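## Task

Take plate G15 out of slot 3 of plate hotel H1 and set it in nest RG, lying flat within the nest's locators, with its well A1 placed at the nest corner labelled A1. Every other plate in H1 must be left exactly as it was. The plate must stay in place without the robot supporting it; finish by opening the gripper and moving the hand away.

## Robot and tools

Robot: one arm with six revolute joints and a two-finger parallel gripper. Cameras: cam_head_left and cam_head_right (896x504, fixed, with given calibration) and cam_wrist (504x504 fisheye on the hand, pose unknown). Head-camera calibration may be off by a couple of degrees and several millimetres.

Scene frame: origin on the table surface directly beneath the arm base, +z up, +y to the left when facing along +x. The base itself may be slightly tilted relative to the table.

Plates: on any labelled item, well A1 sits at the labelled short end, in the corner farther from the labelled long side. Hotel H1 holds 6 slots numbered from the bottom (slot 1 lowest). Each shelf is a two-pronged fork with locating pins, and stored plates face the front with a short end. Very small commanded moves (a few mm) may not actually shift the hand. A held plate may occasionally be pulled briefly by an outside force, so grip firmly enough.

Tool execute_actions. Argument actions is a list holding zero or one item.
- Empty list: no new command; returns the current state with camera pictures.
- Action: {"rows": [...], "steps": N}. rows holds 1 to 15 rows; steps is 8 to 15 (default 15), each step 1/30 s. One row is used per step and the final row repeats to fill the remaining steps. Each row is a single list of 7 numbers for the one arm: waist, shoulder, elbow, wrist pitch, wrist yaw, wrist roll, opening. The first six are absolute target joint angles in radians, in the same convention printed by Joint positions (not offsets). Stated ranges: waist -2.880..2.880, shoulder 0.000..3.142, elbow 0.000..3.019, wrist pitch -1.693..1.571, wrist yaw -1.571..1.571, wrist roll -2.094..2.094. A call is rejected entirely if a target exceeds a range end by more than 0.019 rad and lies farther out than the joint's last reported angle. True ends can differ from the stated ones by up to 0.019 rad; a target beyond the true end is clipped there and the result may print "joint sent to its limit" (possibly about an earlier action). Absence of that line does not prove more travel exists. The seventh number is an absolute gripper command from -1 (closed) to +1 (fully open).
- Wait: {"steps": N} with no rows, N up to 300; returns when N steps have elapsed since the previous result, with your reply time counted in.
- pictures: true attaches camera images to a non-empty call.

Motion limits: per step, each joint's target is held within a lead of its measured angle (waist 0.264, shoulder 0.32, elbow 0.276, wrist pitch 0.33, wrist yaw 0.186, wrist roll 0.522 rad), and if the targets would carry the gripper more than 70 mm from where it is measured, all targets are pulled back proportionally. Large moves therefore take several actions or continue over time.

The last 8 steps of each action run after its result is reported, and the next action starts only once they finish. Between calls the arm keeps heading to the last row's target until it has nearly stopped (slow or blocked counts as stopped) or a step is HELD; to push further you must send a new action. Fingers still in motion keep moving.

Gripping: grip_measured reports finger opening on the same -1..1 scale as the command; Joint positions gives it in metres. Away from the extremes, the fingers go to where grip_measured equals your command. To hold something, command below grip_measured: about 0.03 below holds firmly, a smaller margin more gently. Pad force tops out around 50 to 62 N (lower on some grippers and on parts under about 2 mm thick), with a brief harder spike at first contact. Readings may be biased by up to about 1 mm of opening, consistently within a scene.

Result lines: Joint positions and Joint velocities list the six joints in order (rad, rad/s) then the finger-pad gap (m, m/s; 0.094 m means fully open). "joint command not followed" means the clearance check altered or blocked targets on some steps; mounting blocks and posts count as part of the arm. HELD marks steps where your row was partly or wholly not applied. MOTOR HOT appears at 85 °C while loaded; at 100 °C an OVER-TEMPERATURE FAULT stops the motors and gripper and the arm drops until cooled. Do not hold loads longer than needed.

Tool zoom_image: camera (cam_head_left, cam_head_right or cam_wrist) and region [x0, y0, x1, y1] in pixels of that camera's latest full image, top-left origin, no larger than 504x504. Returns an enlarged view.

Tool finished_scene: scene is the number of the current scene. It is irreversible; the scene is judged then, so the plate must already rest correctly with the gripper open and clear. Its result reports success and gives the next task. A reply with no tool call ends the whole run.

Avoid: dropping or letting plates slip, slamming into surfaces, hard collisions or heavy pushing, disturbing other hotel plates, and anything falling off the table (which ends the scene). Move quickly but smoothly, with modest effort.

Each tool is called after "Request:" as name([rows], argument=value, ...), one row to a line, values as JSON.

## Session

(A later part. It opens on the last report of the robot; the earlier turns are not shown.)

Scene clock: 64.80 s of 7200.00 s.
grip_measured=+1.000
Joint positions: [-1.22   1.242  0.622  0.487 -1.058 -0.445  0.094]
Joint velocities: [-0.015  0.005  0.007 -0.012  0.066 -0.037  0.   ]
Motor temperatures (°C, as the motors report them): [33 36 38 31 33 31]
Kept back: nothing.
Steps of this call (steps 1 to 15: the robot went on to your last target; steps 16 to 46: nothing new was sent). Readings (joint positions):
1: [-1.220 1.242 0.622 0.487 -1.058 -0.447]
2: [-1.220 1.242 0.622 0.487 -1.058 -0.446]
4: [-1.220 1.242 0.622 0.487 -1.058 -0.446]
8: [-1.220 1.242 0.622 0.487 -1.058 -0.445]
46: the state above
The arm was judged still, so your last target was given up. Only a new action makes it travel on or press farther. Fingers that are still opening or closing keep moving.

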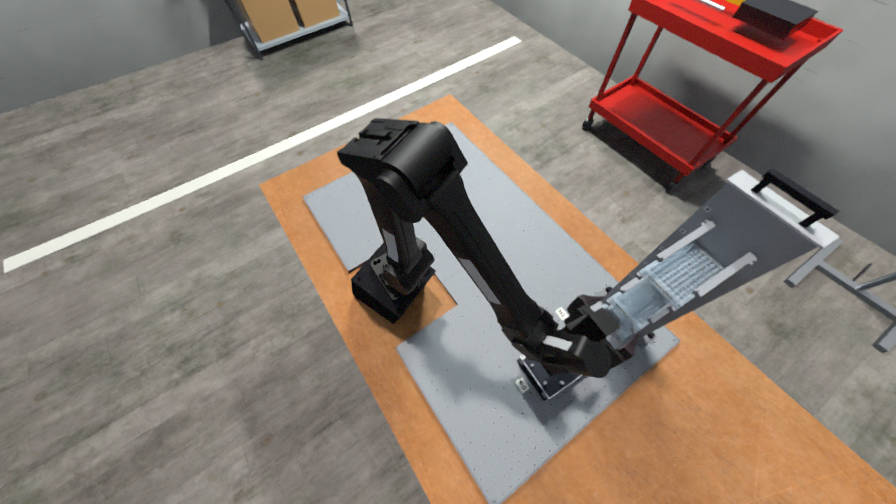

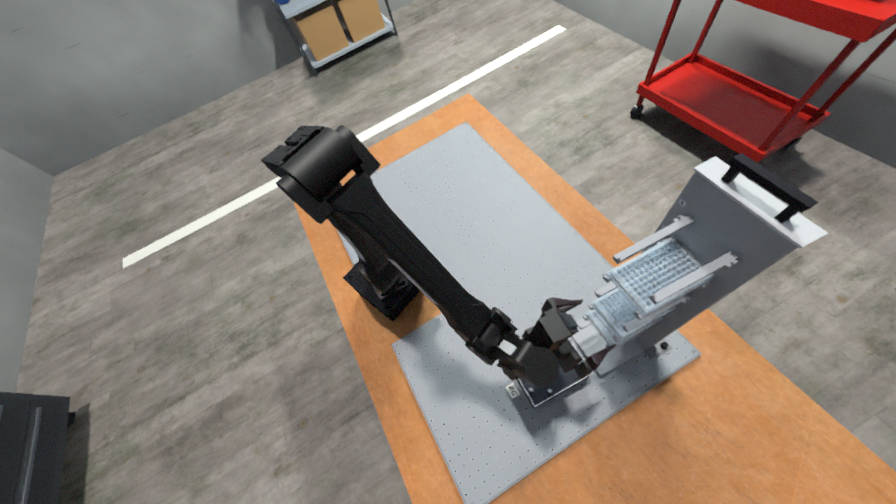

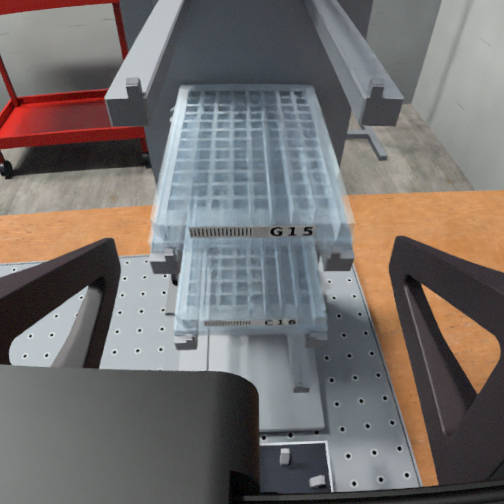

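Request:
execute_actions([
  {"rows":[[-1.205,1.255,0.635,0.492,-1.042,-0.432,1],[-1.19,1.263,0.645,0.495,-1.025,-0.428,1],[-1.175,1.271,0.654,0.498,-1.008,-0.424,1],[-1.16,1.279,0.663,0.501,-0.991,-0.42,1],[-1.145,1.287,0.672,0.504,-0.974,-0.416,1],[-1.13,1.295,0.68,0.507,-0.957,-0.412,1],[-1.12,1.301,0.686,0.51,-0.945,-0.408,1],[-1.11,1.305,0.69,0.512,-0.936,-0.405,1]],"steps":15},
], pictures=false)

Request:
execute_actions([
  {"steps":10},
], pictures=true)

Scene clock: 68.67 s of 7200.00 s.
grip_measured=+1.000
Joint positions: [-1.165  1.263  0.632  0.489 -0.958 -0.431  0.094]
Joint velocities: [0.484 0.259 0.164 0.046 0.315 0.154 0.   ]
Motor temperatures (°C, as the motors report them): [33 36 37 31 33 31]
Steps of this call (steps 1 to 90: nothing new was sent; then 0.63 s passed at rest; steps 91 to 97: the first 7 steps of this action). Readings (joint positions):
91: [-1.219 1.242 0.622 0.487 -1.051 -0.444]
92: [-1.218 1.242 0.622 0.487 -1.038 -0.443]
94: [-1.206 1.245 0.623 0.487 -1.005 -0.439]
97: the state above

Scene clock: 69.00 s of 7200.00 s.
grip_measured=+1.000
Joint positions: [-1.11   1.293  0.653  0.495 -0.936 -0.417  0.094]
Joint velocities: [ 0.005  0.005 -0.002 -0.002 -0.007  0.066  0.   ]
Motor temperatures (°C, as the motors report them): [33 36 37 31 33 31]
Kept back: nothing.
Steps of this call (steps 1 to 8: the last 8 steps of your previous action; steps 9 to 10: the robot went on to your last target). Readings (joint positions):
1: [-1.148 1.272 0.638 0.491 -0.946 -0.428]
2: [-1.133 1.280 0.644 0.492 -0.941 -0.426]
4: [-1.114 1.291 0.651 0.494 -0.939 -0.422]
8: [-1.110 1.293 0.653 0.495 -0.936 -0.418]
10: the state above

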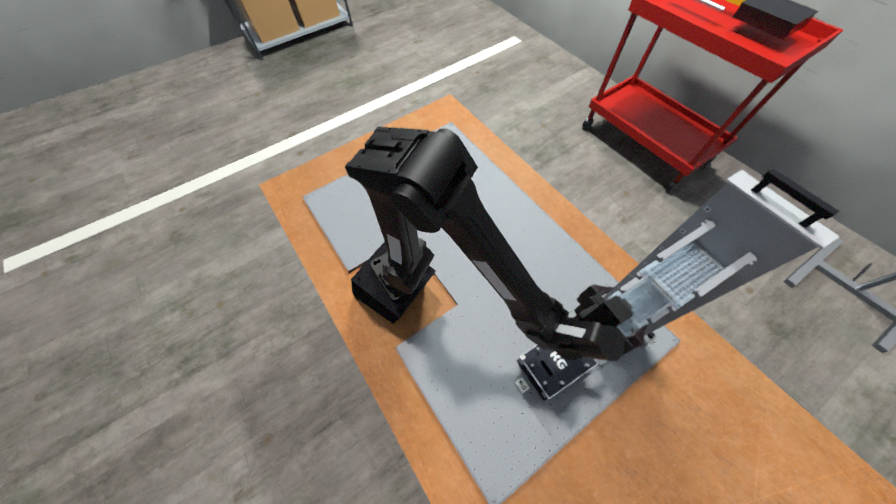

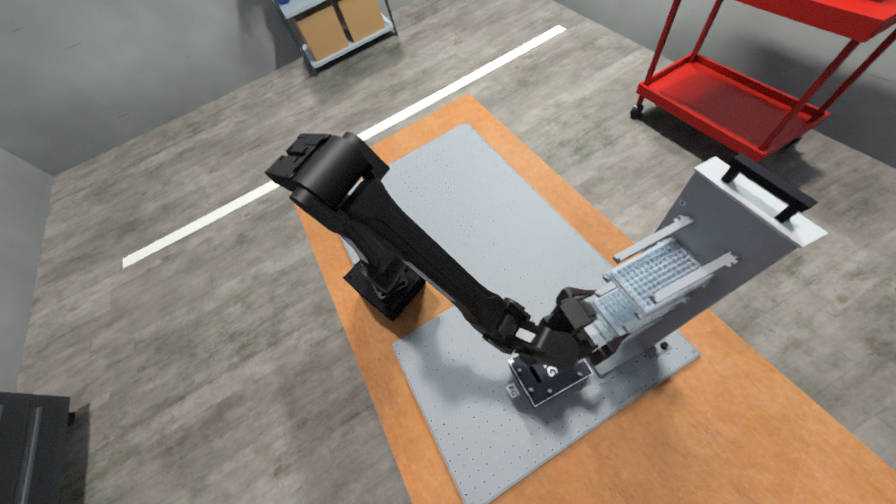

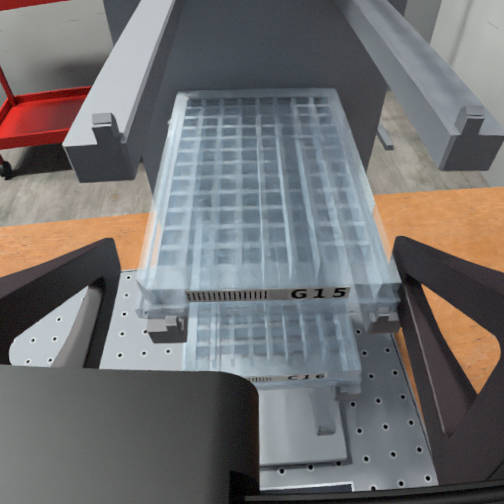

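Request:
execute_actions([
  {"rows":[[-1.11,1.305,0.70,0.515,-0.936,-0.405,1],[-1.11,1.305,0.71,0.518,-0.936,-0.405,1],[-1.106,1.309,0.716,0.52,-0.932,-0.404,1],[-1.098,1.316,0.721,0.522,-0.925,-0.403,1],[-1.089,1.323,0.726,0.524,-0.917,-0.401,1],[-1.08,1.33,0.731,0.526,-0.909,-0.4,1],[-1.071,1.337,0.736,0.528,-0.901,-0.398,1],[-1.062,1.344,0.741,0.53,-0.893,-0.397,1],[-1.053,1.351,0.746,0.532,-0.885,-0.395,1],[-1.044,1.358,0.751,0.534,-0.877,-0.394,1],[-1.035,1.365,0.756,0.537,-0.869,-0.392,1],[-1.027,1.372,0.761,0.54,-0.862,-0.39,1],[-1.02,1.379,0.766,0.542,-0.856,-0.389,1],[-1.015,1.385,0.771,0.544,-0.852,-0.388,1]],"steps":15},
], pictures=false)

Request:
execute_actions([
  {"steps":12},
], pictures=true)

Scene clock: 70.40 s of 7200.00 s.
grip_measured=+1.000
Joint positions: [-1.104  1.301  0.685  0.507 -0.909 -0.413  0.094]
Joint velocities: [0.122 0.132 0.247 0.1   0.168 0.037 0.   ]
Motor temperatures (°C, as the motors report them): [33 36 38 31 33 31]
Steps of this call (steps 1 to 30: the robot went on to your last target; steps 31 to 35: nothing new was sent; steps 36 to 42: the first 7 steps of this action). Readings (joint positions):
36: [-1.110 1.293 0.654 0.496 -0.936 -0.416]
37: [-1.110 1.293 0.655 0.497 -0.936 -0.416]
39: [-1.110 1.293 0.663 0.499 -0.931 -0.416]
42: the state above

Scene clock: 70.80 s of 7200.00 s.
grip_measured=+1.000
Joint positions: [-1.028  1.368  0.729  0.526 -0.854 -0.4    0.094]
Joint velocities: [ 0.024  0.024 -0.017  0.007 -0.007 -0.037  0.   ]
Motor temperatures (°C, as the motors report them): [33 36 38 31 33 31]
Kept back: nothing.
Steps of this call (steps 1 to 8: the last 8 steps of your previous action; steps 9 to 12: the robot went on to your last target). Readings (joint positions):
1: [-1.098 1.306 0.692 0.510 -0.902 -0.412]
2: [-1.090 1.312 0.698 0.512 -0.897 -0.411]
4: [-1.068 1.326 0.709 0.516 -0.878 -0.408]
8: [-1.035 1.357 0.725 0.526 -0.860 -0.402]
12: the state above

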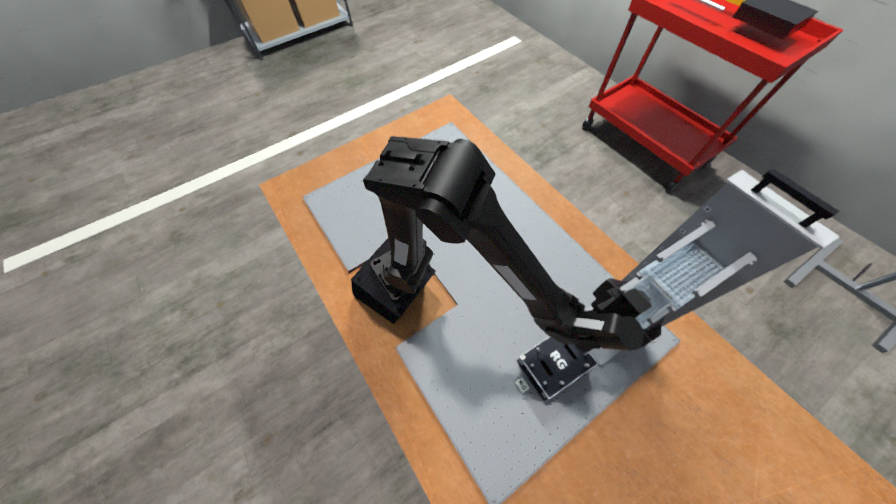

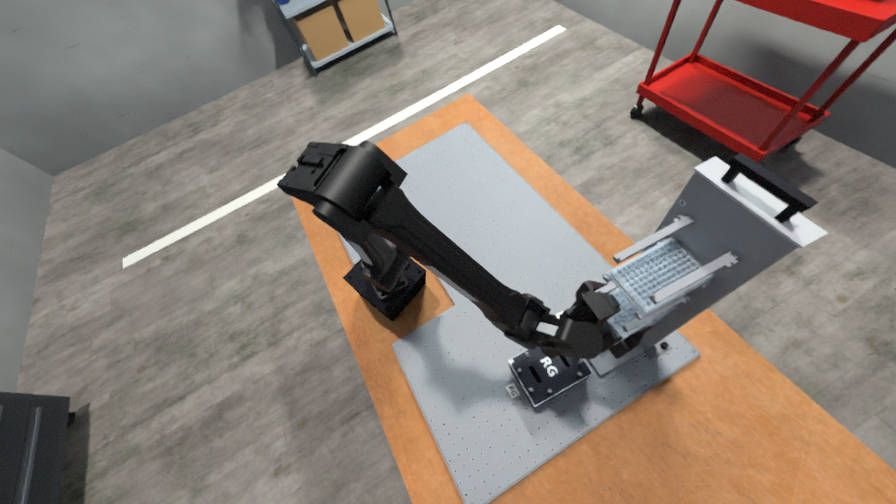

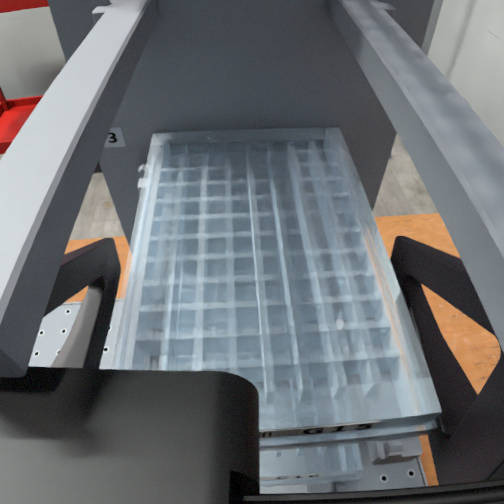

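Request:
execute_actions(actions=[])

Scene clock: 72.30 s of 7200.00 s.
grip_measured=+1.000
Joint positions: [-1.027  1.368  0.73   0.526 -0.854 -0.398  0.094]
Joint velocities: [-0.015  0.005 -0.012 -0.002 -0.022  0.051  0.   ]
Motor temperatures (°C, as the motors report them): [33 36 38 31 33 31]
Kept back: nothing.
Steps of this call (steps 1 to 30: the robot went on to your last target; steps 31 to 45: nothing new was sent). Readings (joint positions):
1: [-1.027 1.368 0.729 0.526 -0.854 -0.400]
2: [-1.027 1.368 0.729 0.526 -0.854 -0.400]
4: [-1.027 1.368 0.729 0.526 -0.854 -0.399]
8: [-1.027 1.368 0.730 0.526 -0.854 -0.399]
45: the state above
The arm was judged still, so your last target was given up. Only a new action makes it travel on or press farther. Fingers that are still opening or closing keep moving.

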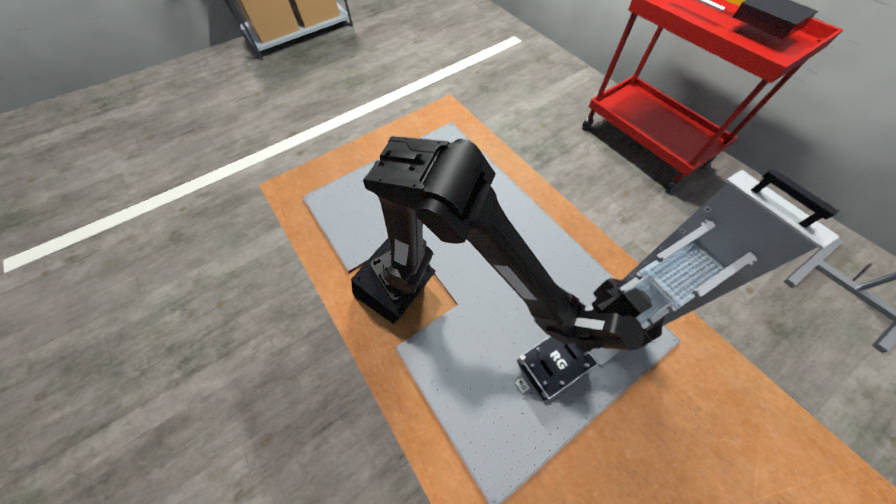

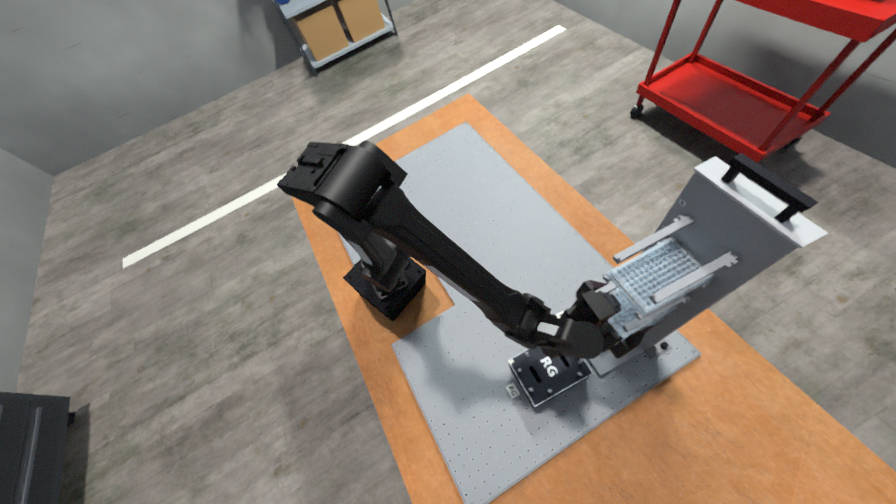

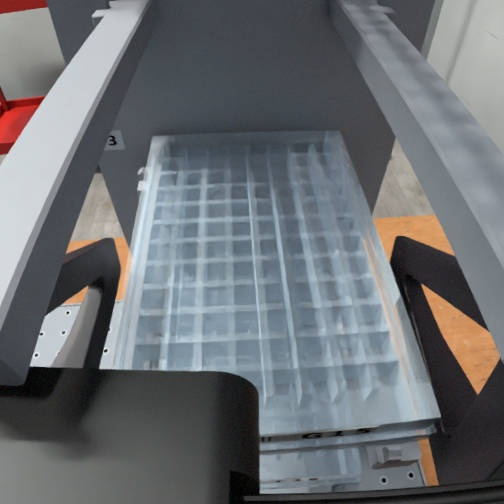

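Request:
zoom_image(camera="cam_head_right", region=[540, 230, 740, 380])

Request:
zoom_image(camera="cam_wrist", region=[0, 150, 504, 504])

Region (540, 230, 740, 380) of cam_head_right's 896x504 image, scaled by 2.520, with more detail than that image has; it fills the top 378 rows of this view, and the rest is white.

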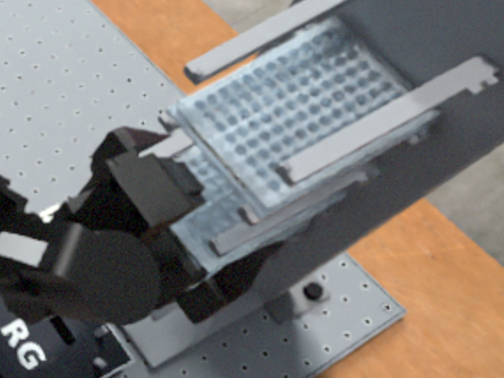

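Region (0, 150, 504, 504) of cam_wrist's 504x504 image, scaled by 1.000; it fills the top 354 rows of this view, and the rest is white.

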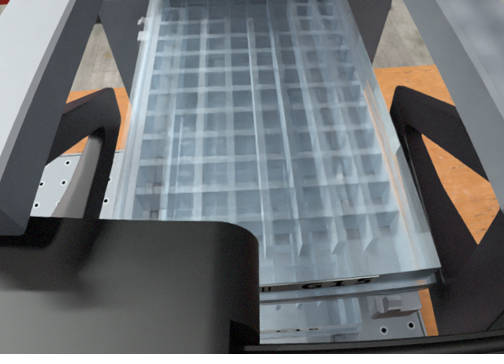

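Request:
execute_actions([
  {"rows":[[-1.03,1.387,0.777,0.53,-0.864,-0.4,1],[-1.033,1.389,0.782,0.518,-0.876,-0.408,1],[-1.036,1.391,0.787,0.505,-0.888,-0.417,1],[-1.038,1.393,0.792,0.49,-0.9,-0.426,1],[-1.04,1.394,0.797,0.475,-0.911,-0.435,1]],"steps":15},
], pictures=false)

Request:
execute_actions([
  {"steps":9},
], pictures=true)

Scene clock: 76.43 s of 7200.00 s.
grip_measured=+1.000
Joint positions: [-1.028  1.374  0.75   0.492 -0.908 -0.415  0.094]
Joint velocities: [-0.015  0.015  0.081 -0.12  -0.037 -0.081  0.   ]
Motor temperatures (°C, as the motors report them): [33 36 38 31 33 31]
Steps of this call (steps 1 to 90: nothing new was sent; then 0.90 s passed at rest; steps 91 to 97: the first 7 steps of this action). Readings (joint positions):
91: [-1.027 1.368 0.731 0.526 -0.858 -0.398]
92: [-1.027 1.368 0.732 0.526 -0.867 -0.398]
94: [-1.027 1.369 0.738 0.516 -0.888 -0.405]
97: the state above

Scene clock: 76.73 s of 7200.00 s.
grip_measured=+1.000
Joint positions: [-1.028  1.376  0.754  0.486 -0.909 -0.424  0.094]
Joint velocities: [-0.005  0.015  0.002 -0.007  0.007 -0.11   0.   ]
Motor temperatures (°C, as the motors report them): [33 36 38 31 33 31]
Kept back: nothing.
Steps of this call (steps 1 to 8: the last 8 steps of your previous action; step 9: the robot went on to your last target). Readings (joint positions):
1: [-1.028 1.376 0.752 0.489 -0.909 -0.418]
2: [-1.028 1.376 0.753 0.488 -0.909 -0.420]
4: [-1.028 1.376 0.754 0.486 -0.909 -0.422]
8: [-1.028 1.376 0.754 0.486 -0.909 -0.424]
9: the state above

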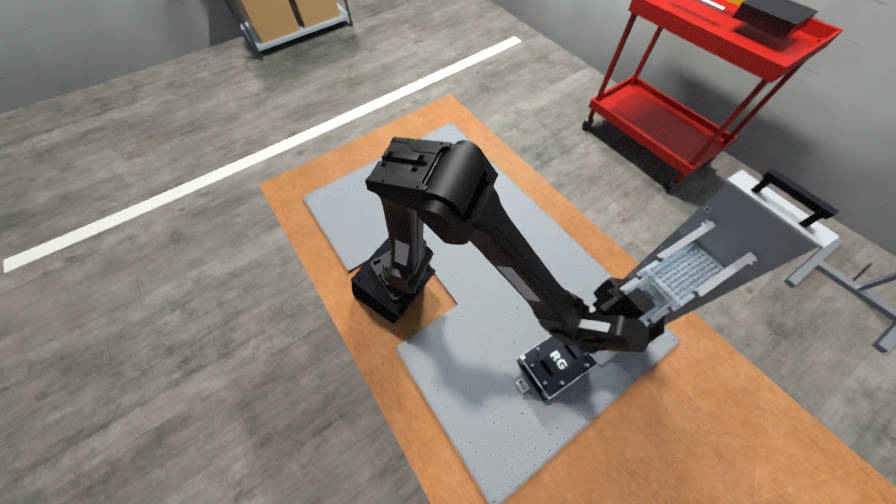

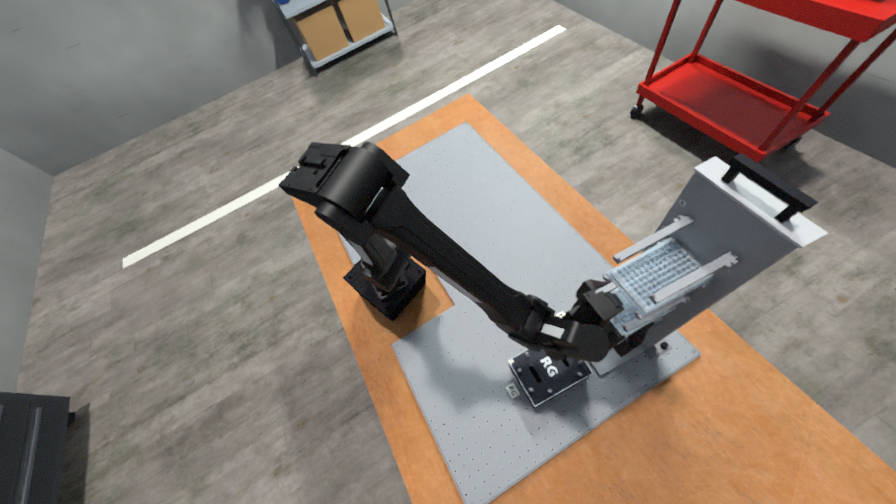

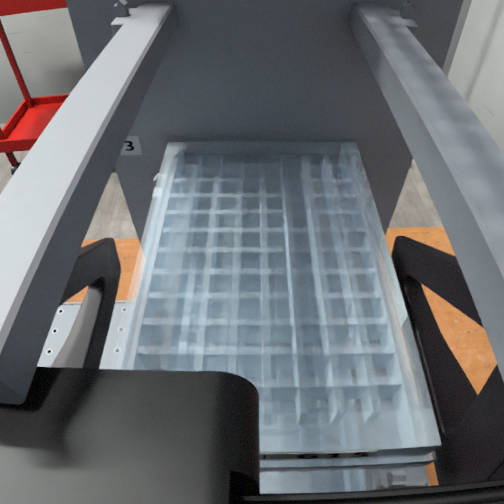

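Request:
execute_actions([
  {"rows":[[-1.045,1.394,0.797,0.475,-0.913,-0.435,1],[-1.05,1.394,0.797,0.475,-0.915,-0.435,1],[-1.054,1.394,0.797,0.475,-0.917,-0.435,1]],"steps":12},
], pictures=false)

Request:
execute_actions([
  {"steps":9},
], pictures=true)

Scene clock: 77.23 s of 7200.00 s.
grip_measured=+1.000
Joint positions: [-1.033  1.376  0.754  0.486 -0.915 -0.426  0.094]
Joint velocities: [-0.063 -0.015 -0.012  0.007 -0.007  0.022  0.   ]
Motor temperatures (°C, as the motors report them): [33 36 38 31 33 31]
Steps of this call (steps 1 to 11: the robot went on to your last target; steps 12 to 15: the first 4 steps of this action). Readings (joint positions):
12: [-1.028 1.376 0.754 0.486 -0.910 -0.426]
13: [-1.029 1.376 0.754 0.486 -0.912 -0.426]
15: the state above

Scene clock: 77.53 s of 7200.00 s.
grip_measured=+1.000
Joint positions: [-1.042  1.376  0.754  0.486 -0.915 -0.426  0.094]
Joint velocities: [ 0.005  0.005  0.007  0.007 -0.007  0.007  0.   ]
Motor temperatures (°C, as the motors report them): [33 36 38 31 33 31]
Kept back: nothing.
Steps of this call (steps 1 to 8: the last 8 steps of your previous action; step 9: the robot went on to your last target). Readings (joint positions):
1: [-1.036 1.376 0.754 0.486 -0.915 -0.426]
2: [-1.038 1.376 0.754 0.486 -0.915 -0.426]
4: [-1.041 1.376 0.754 0.486 -0.915 -0.426]
8: [-1.042 1.376 0.754 0.486 -0.915 -0.426]
9: the state above

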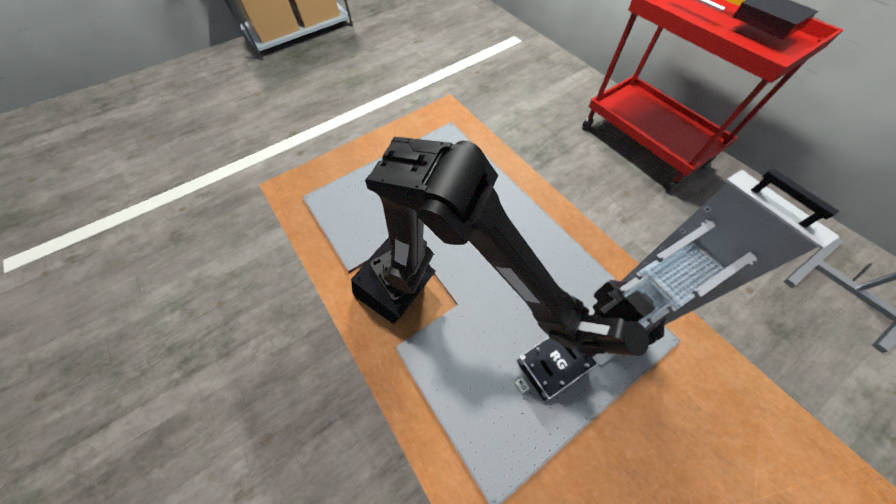

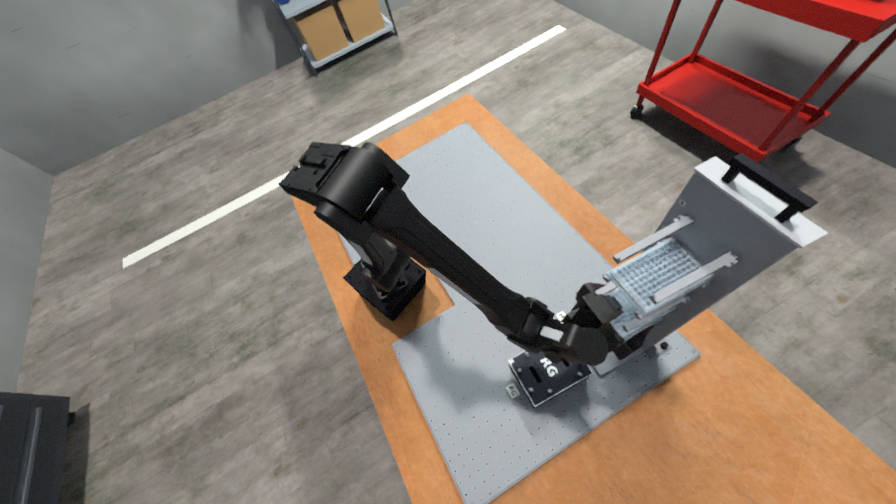

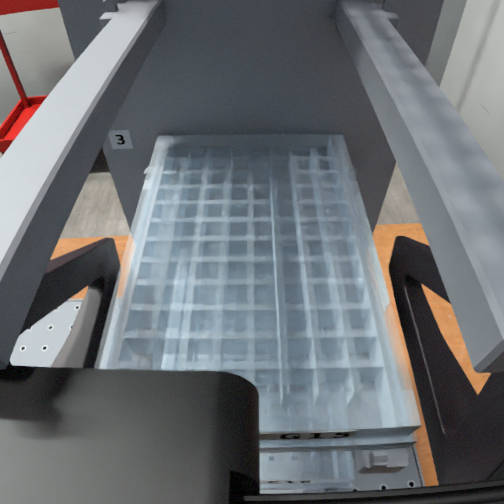

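Request:
execute_actions([
  {"rows":[[-1.05,1.394,0.797,0.475,-0.915,-0.435,0.95],[-1.05,1.394,0.797,0.475,-0.915,-0.435,0.9],[-1.05,1.394,0.797,0.475,-0.915,-0.435,0.87],[-1.05,1.394,0.797,0.475,-0.915,-0.435,0.85],[-1.05,1.394,0.797,0.475,-0.915,-0.435,0.83],[-1.05,1.394,0.797,0.475,-0.915,-0.435,0.81],[-1.05,1.394,0.797,0.475,-0.915,-0.435,0.79]],"steps":15},
], pictures=false)

Request:
execute_actions([
  {"steps":12},
], pictures=true)

Scene clock: 78.20 s of 7200.00 s.
grip_measured=+0.806
Joint positions: [-1.042  1.376  0.754  0.483 -0.922 -0.426  0.085]
Joint velocities: [ 0.005  0.005  0.002 -0.002 -0.051 -0.022 -0.01 ]
Motor temperatures (°C, as the motors report them): [33 36 38 31 33 31]
Steps of this call (steps 1 to 13: the robot went on to your last target; steps 14 to 20: the first 7 steps of this action). Readings (joint positions):
14: [-1.042 1.376 0.754 0.486 -0.915 -0.426]
15: [-1.042 1.376 0.754 0.486 -0.915 -0.426]
17: [-1.042 1.376 0.754 0.485 -0.918 -0.426]
20: the state above

Scene clock: 78.60 s of 7200.00 s.
grip_measured=+0.802
Joint positions: [-1.042  1.376  0.754  0.483 -0.922 -0.426  0.085]
Joint velocities: [-0.005  0.015 -0.002 -0.017 -0.081 -0.022 -0.001]
Motor temperatures (°C, as the motors report them): [33 37 38 31 33 31]
Kept back: nothing.
Steps of this call (steps 1 to 8: the last 8 steps of your previous action; steps 9 to 12: the robot went on to your last target). Readings (joint positions):
1: [-1.042 1.376 0.754 0.483 -0.922 -0.426]
2: [-1.042 1.376 0.754 0.483 -0.922 -0.426]
4: [-1.042 1.376 0.754 0.483 -0.922 -0.426]
8: [-1.042 1.376 0.754 0.483 -0.922 -0.426]
12: the state above

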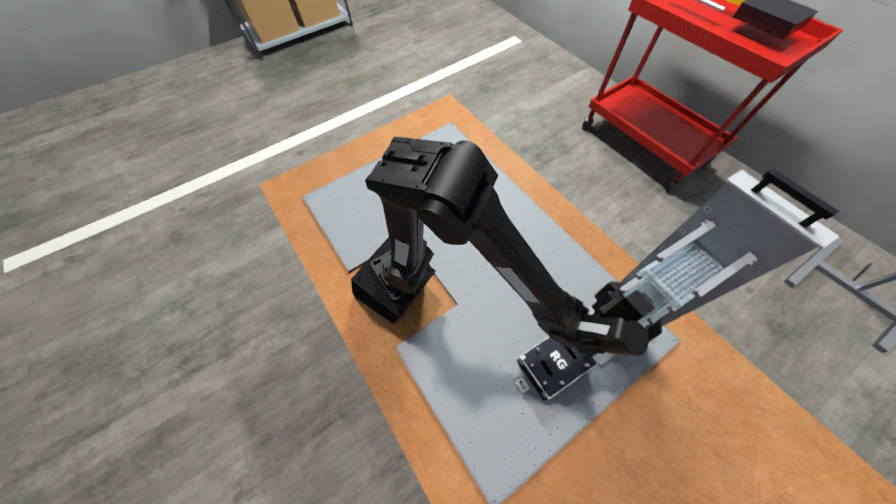

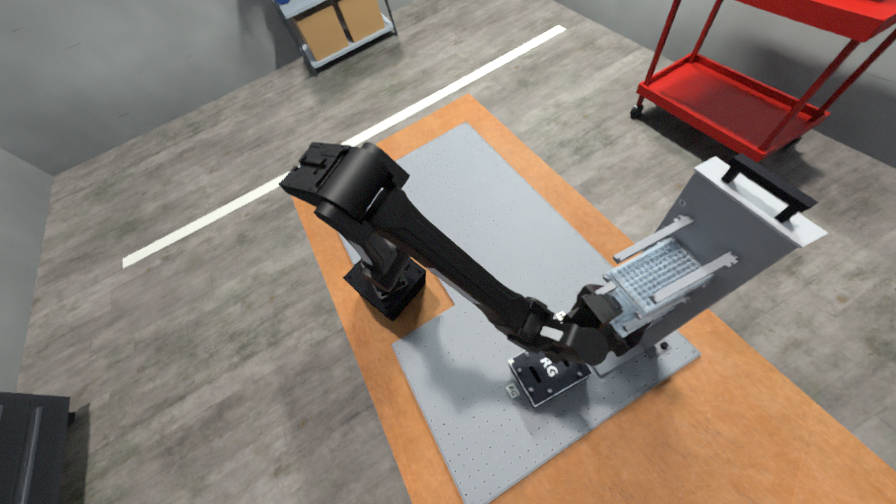

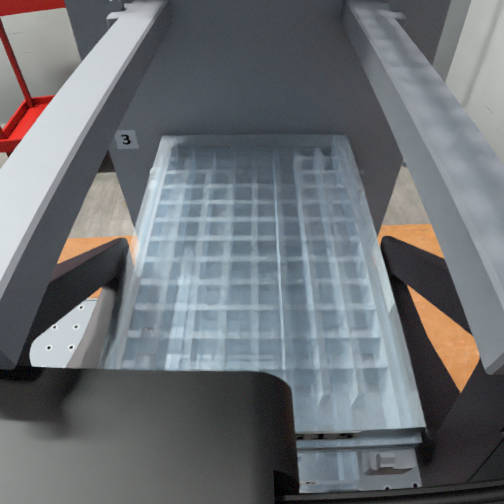

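Request:
zoom_image(camera="cam_head_left", region=[560, 250, 720, 370])

Request:
zoom_image(camera="cam_head_right", region=[540, 260, 700, 380])

Region (560, 250, 720, 370) of cam_head_left's 896x504 image, scaled by 3.150, with more detail than that image has; it fills the top 378 rows of this view, and the rest is white.

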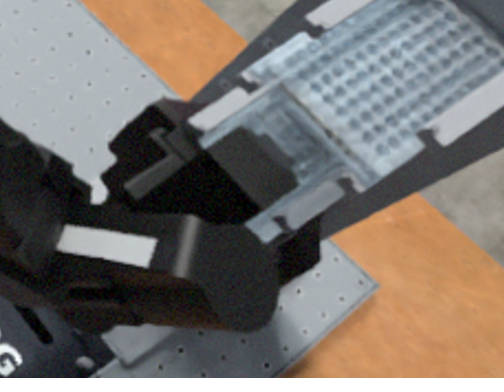

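Region (540, 260, 700, 380) of cam_head_right's 896x504 image, scaled by 3.150, with more detail than that image has; it fills the top 378 rows of this view, and the rest is white.

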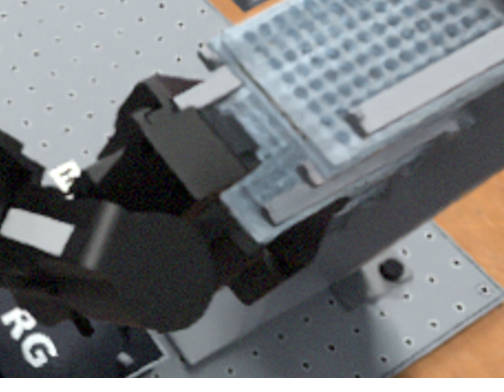

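Request:
execute_actions([
  {"rows":[[-1.045,1.385,0.797,0.475,-0.918,-0.435,0.772],[-1.045,1.378,0.798,0.472,-0.918,-0.435,0.772],[-1.045,1.372,0.799,0.468,-0.918,-0.435,0.772],[-1.045,1.367,0.8,0.464,-0.918,-0.435,0.772],[-1.045,1.363,0.801,0.46,-0.918,-0.435,0.772],[-1.045,1.359,0.802,0.456,-0.918,-0.435,0.772],[-1.045,1.355,0.803,0.452,-0.918,-0.435,0.772],[-1.045,1.351,0.804,0.448,-0.918,-0.435,0.772],[-1.045,1.348,0.805,0.445,-0.918,-0.435,0.772],[-1.045,1.345,0.805,0.442,-0.918,-0.435,0.772]],"steps":15},
], pictures=false)

Request:
execute_actions([
  {"steps":12},
], pictures=true)

Scene clock: 80.80 s of 7200.00 s.
grip_measured=+0.791
Joint positions: [-1.041  1.374  0.755  0.472 -0.921 -0.431  0.084]
Joint velocities: [-0.005 -0.024  0.022 -0.115  0.051 -0.11   0.   ]
Motor temperatures (°C, as the motors report them): [33 37 38 31 33 31]
Steps of this call (steps 1 to 15: the robot went on to your last target; steps 16 to 59: nothing new was sent; steps 60 to 66: the first 7 steps of this action). Readings (joint positions):
60: [-1.041 1.376 0.754 0.483 -0.922 -0.426]
61: [-1.041 1.376 0.754 0.483 -0.922 -0.426]
63: [-1.041 1.376 0.754 0.480 -0.922 -0.427]
66: the state above

Scene clock: 81.20 s of 7200.00 s.
grip_measured=+0.790
Joint positions: [-1.041  1.367  0.758  0.452 -0.92  -0.435  0.084]
Joint velocities: [ 0.005  0.005 -0.007 -0.002  0.007  0.051  0.   ]
Motor temperatures (°C, as the motors report them): [33 37 38 31 33 31]
Kept back: nothing.
Steps of this call (steps 1 to 8: the last 8 steps of your previous action; steps 9 to 12: the robot went on to your last target). Readings (joint positions):
1: [-1.041 1.373 0.756 0.468 -0.921 -0.432]
2: [-1.041 1.372 0.757 0.464 -0.921 -0.433]
4: [-1.041 1.370 0.758 0.457 -0.920 -0.435]
8: [-1.041 1.367 0.758 0.452 -0.920 -0.435]
12: the state above

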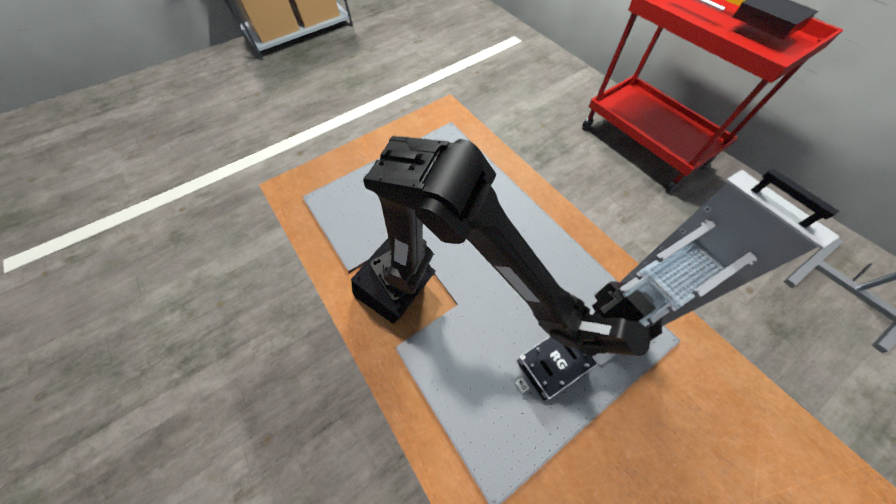

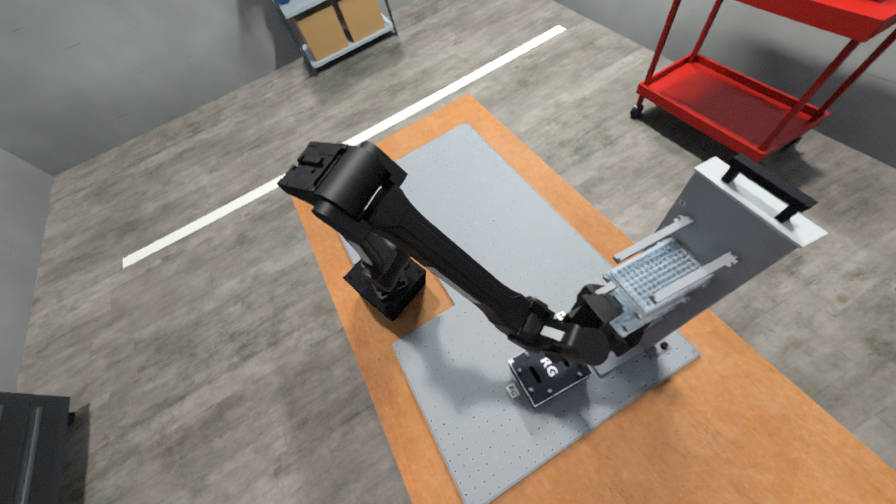

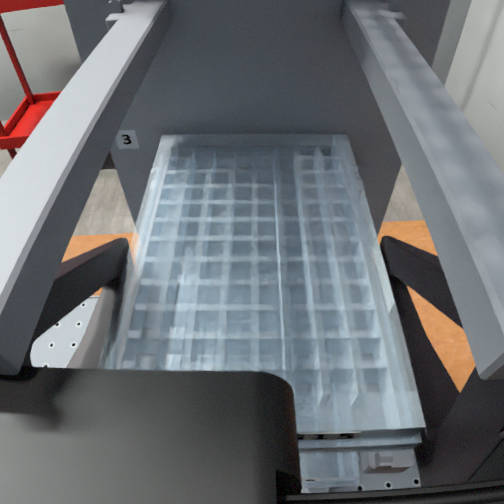

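Request:
execute_actions([
  {"rows":[[-1.045,1.341,0.805,0.442,-0.918,-0.435,0.765],[-1.043,1.337,0.805,0.442,-0.918,-0.435,0.765],[-1.041,1.333,0.805,0.442,-0.918,-0.435,0.765],[-1.039,1.329,0.805,0.442,-0.918,-0.435,0.765],[-1.037,1.325,0.805,0.442,-0.918,-0.435,0.765]],"steps":14},
], pictures=false)

Request:
execute_actions([
  {"steps":10},
], pictures=true)

Scene clock: 82.00 s of 7200.00 s.
grip_measured=+0.787
Joint positions: [-1.041  1.366  0.758  0.449 -0.917 -0.436  0.084]
Joint velocities: [ 0.005 -0.015  0.012  0.002 -0.007  0.007 -0.002]
Motor temperatures (°C, as the motors report them): [33 37 38 31 33 31]
Steps of this call (steps 1 to 18: the robot went on to your last target; steps 19 to 24: the first 6 steps of this action). Readings (joint positions):
19: [-1.041 1.367 0.758 0.452 -0.919 -0.435]
20: [-1.041 1.367 0.758 0.451 -0.919 -0.435]
22: [-1.041 1.366 0.758 0.450 -0.918 -0.435]
24: the state above

Scene clock: 82.33 s of 7200.00 s.
grip_measured=+0.787
Joint positions: [-1.041  1.366  0.758  0.449 -0.917 -0.437  0.084]
Joint velocities: [ 0.005 -0.015  0.002  0.007  0.007 -0.037 -0.001]
Motor temperatures (°C, as the motors report them): [33 37 38 31 33 31]
Kept back: nothing.
Steps of this call (steps 1 to 8: the last 8 steps of your previous action; steps 9 to 10: the robot went on to your last target). Readings (joint positions):
1: [-1.041 1.366 0.758 0.449 -0.917 -0.437]
2: [-1.041 1.366 0.758 0.449 -0.917 -0.437]
4: [-1.041 1.366 0.758 0.449 -0.917 -0.437]
8: [-1.041 1.366 0.758 0.449 -0.917 -0.437]
10: the state above

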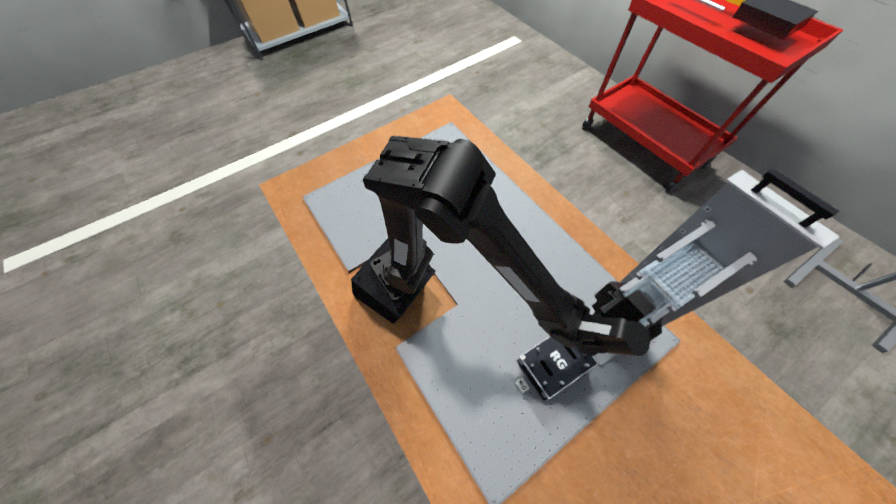

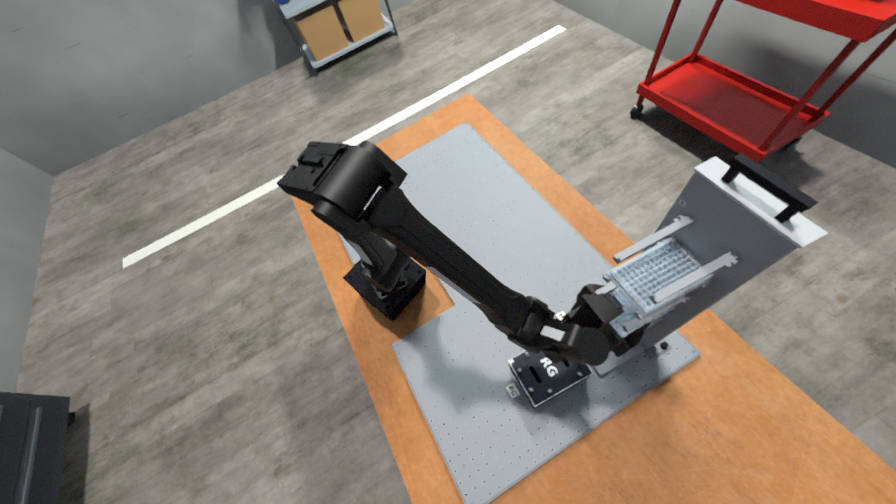

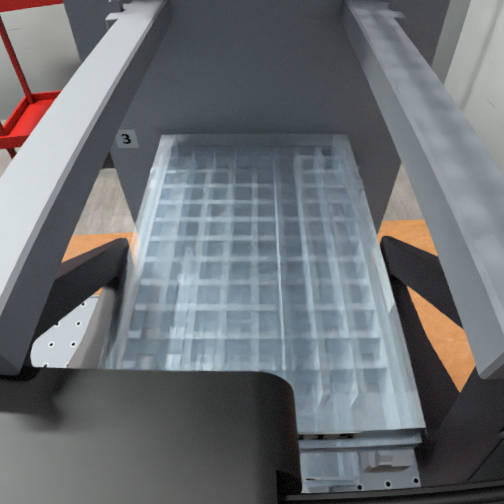

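Request:
zoom_image(camera="cam_wrist", region=[300, 220, 504, 504])

Request:
zoom_image(camera="cam_head_right", region=[590, 290, 690, 365])

Region (300, 220, 504, 504) of cam_wrist's 504x504 image, scaled by 1.775, with more detail than that image has; it fills the left 362 columns of this view, and the rest is white.

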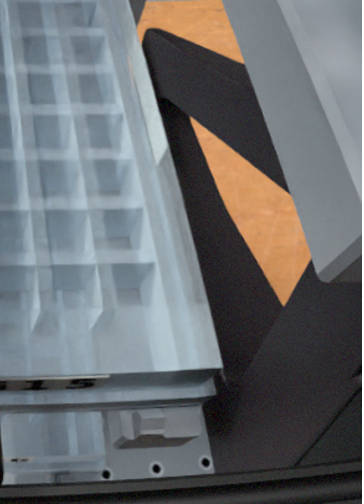

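Region (590, 290, 690, 365) of cam_head_right's 896x504 image, scaled by 5.040, with more detail than that image has; it fills the top 378 rows of this view, and the rest is white.

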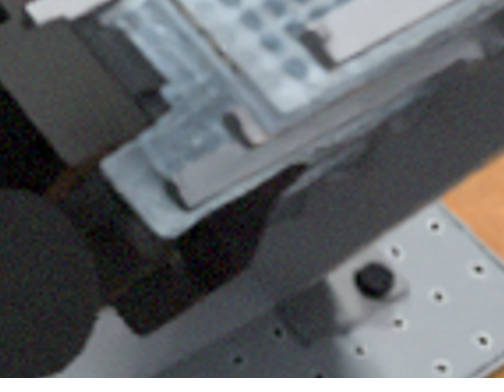

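Request:
execute_actions([
  {"rows":[[-1.041,1.35,0.8,0.455,-0.918,-0.435,0.765],[-1.041,1.365,0.8,0.46,-0.918,-0.435,0.765],[-1.041,1.37,0.8,0.465,-0.918,-0.435,0.765],[-1.041,1.37,0.8,0.47,-0.918,-0.435,0.765],[-1.041,1.37,0.8,0.47,-0.918,-0.435,0.8],[-1.041,1.37,0.8,0.47,-0.918,-0.435,0.84],[-1.041,1.37,0.8,0.47,-0.918,-0.435,0.88],[-1.041,1.37,0.8,0.47,-0.918,-0.435,0.94],[-1.041,1.37,0.8,0.47,-0.918,-0.435,1]],"steps":15},
], pictures=false)

Request:
execute_actions([
  {"rows":[[-1.041,1.36,0.802,0.47,-0.918,-0.435,1],[-1.041,1.35,0.804,0.467,-0.918,-0.435,1],[-1.041,1.345,0.805,0.464,-0.918,-0.435,1],[-1.041,1.34,0.805,0.462,-0.918,-0.435,1]],"steps":15},
], pictures=false)

Request:
execute_actions([
  {"steps":10},
], pictures=true)

Scene clock: 85.13 s of 7200.00 s.
grip_measured=+0.863
Joint positions: [-1.041  1.366  0.758  0.449 -0.917 -0.437  0.088]
Joint velocities: [-0.005 -0.015 -0.017  0.002  0.022 -0.066  0.032]
Motor temperatures (°C, as the motors report them): [33 37 39 31 33 31]
Steps of this call (steps 1 to 15: the robot went on to your last target; steps 16 to 77: nothing new was sent; steps 78 to 84: the first 7 steps of this action). Readings (joint positions):
78: [-1.041 1.366 0.758 0.449 -0.917 -0.437]
79: [-1.041 1.366 0.758 0.449 -0.917 -0.437]
81: [-1.041 1.366 0.758 0.449 -0.917 -0.437]
84: the state above

Scene clock: 85.63 s of 7200.00 s.
grip_measured=+1.000
Joint positions: [-1.041  1.366  0.758  0.449 -0.916 -0.437  0.094]
Joint velocities: [-0.005 -0.005  0.007 -0.007  0.051  0.022  0.   ]
Motor temperatures (°C, as the motors report them): [33 37 39 31 33 31]
Steps of this call (steps 1 to 8: the last 8 steps of your previous action; steps 9 to 15: the first 7 steps of this action). Readings (joint positions):
9: [-1.041 1.366 0.758 0.449 -0.916 -0.437]
10: [-1.041 1.366 0.758 0.449 -0.916 -0.437]
12: [-1.041 1.366 0.758 0.449 -0.916 -0.437]
15: the state above

Scene clock: 85.97 s of 7200.00 s.
grip_measured=+1.000
Joint positions: [-1.041  1.366  0.758  0.449 -0.916 -0.437  0.094]
Joint velocities: [ 0.015 -0.005  0.012 -0.012  0.007  0.007  0.   ]
Motor temperatures (°C, as the motors report them): [33 37 39 31 33 31]
Kept back: nothing.
Steps of this call (steps 1 to 8: the last 8 steps of your previous action; steps 9 to 10: the robot went on to your last target). Readings (joint positions):
1: [-1.041 1.366 0.758 0.449 -0.916 -0.437]
2: [-1.041 1.366 0.758 0.449 -0.916 -0.437]
4: [-1.041 1.366 0.758 0.449 -0.916 -0.437]
8: [-1.041 1.366 0.758 0.449 -0.916 -0.437]
10: the state above

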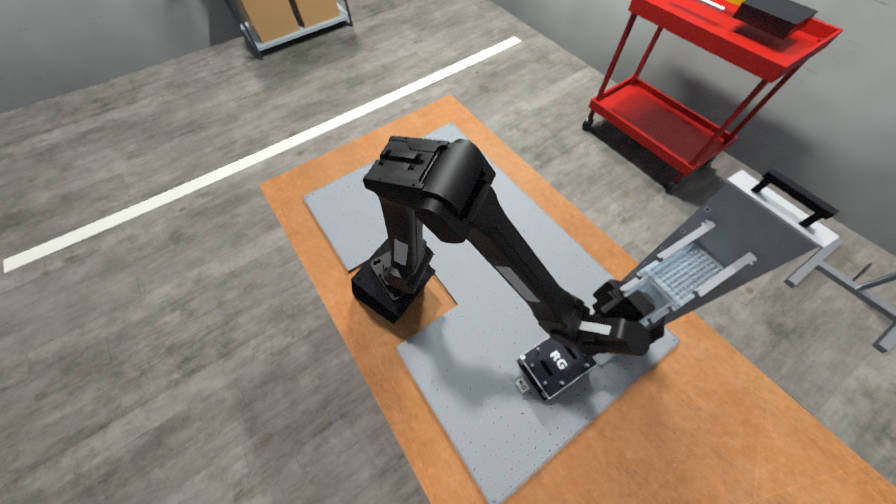

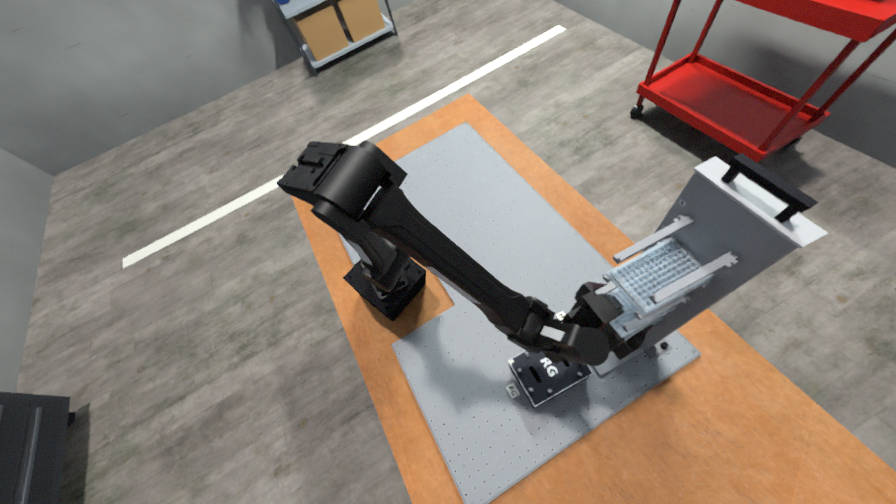

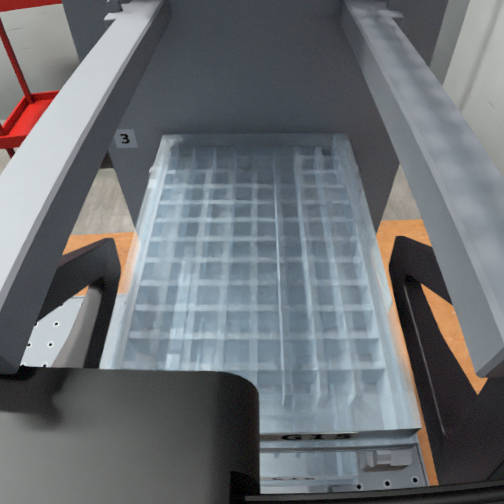

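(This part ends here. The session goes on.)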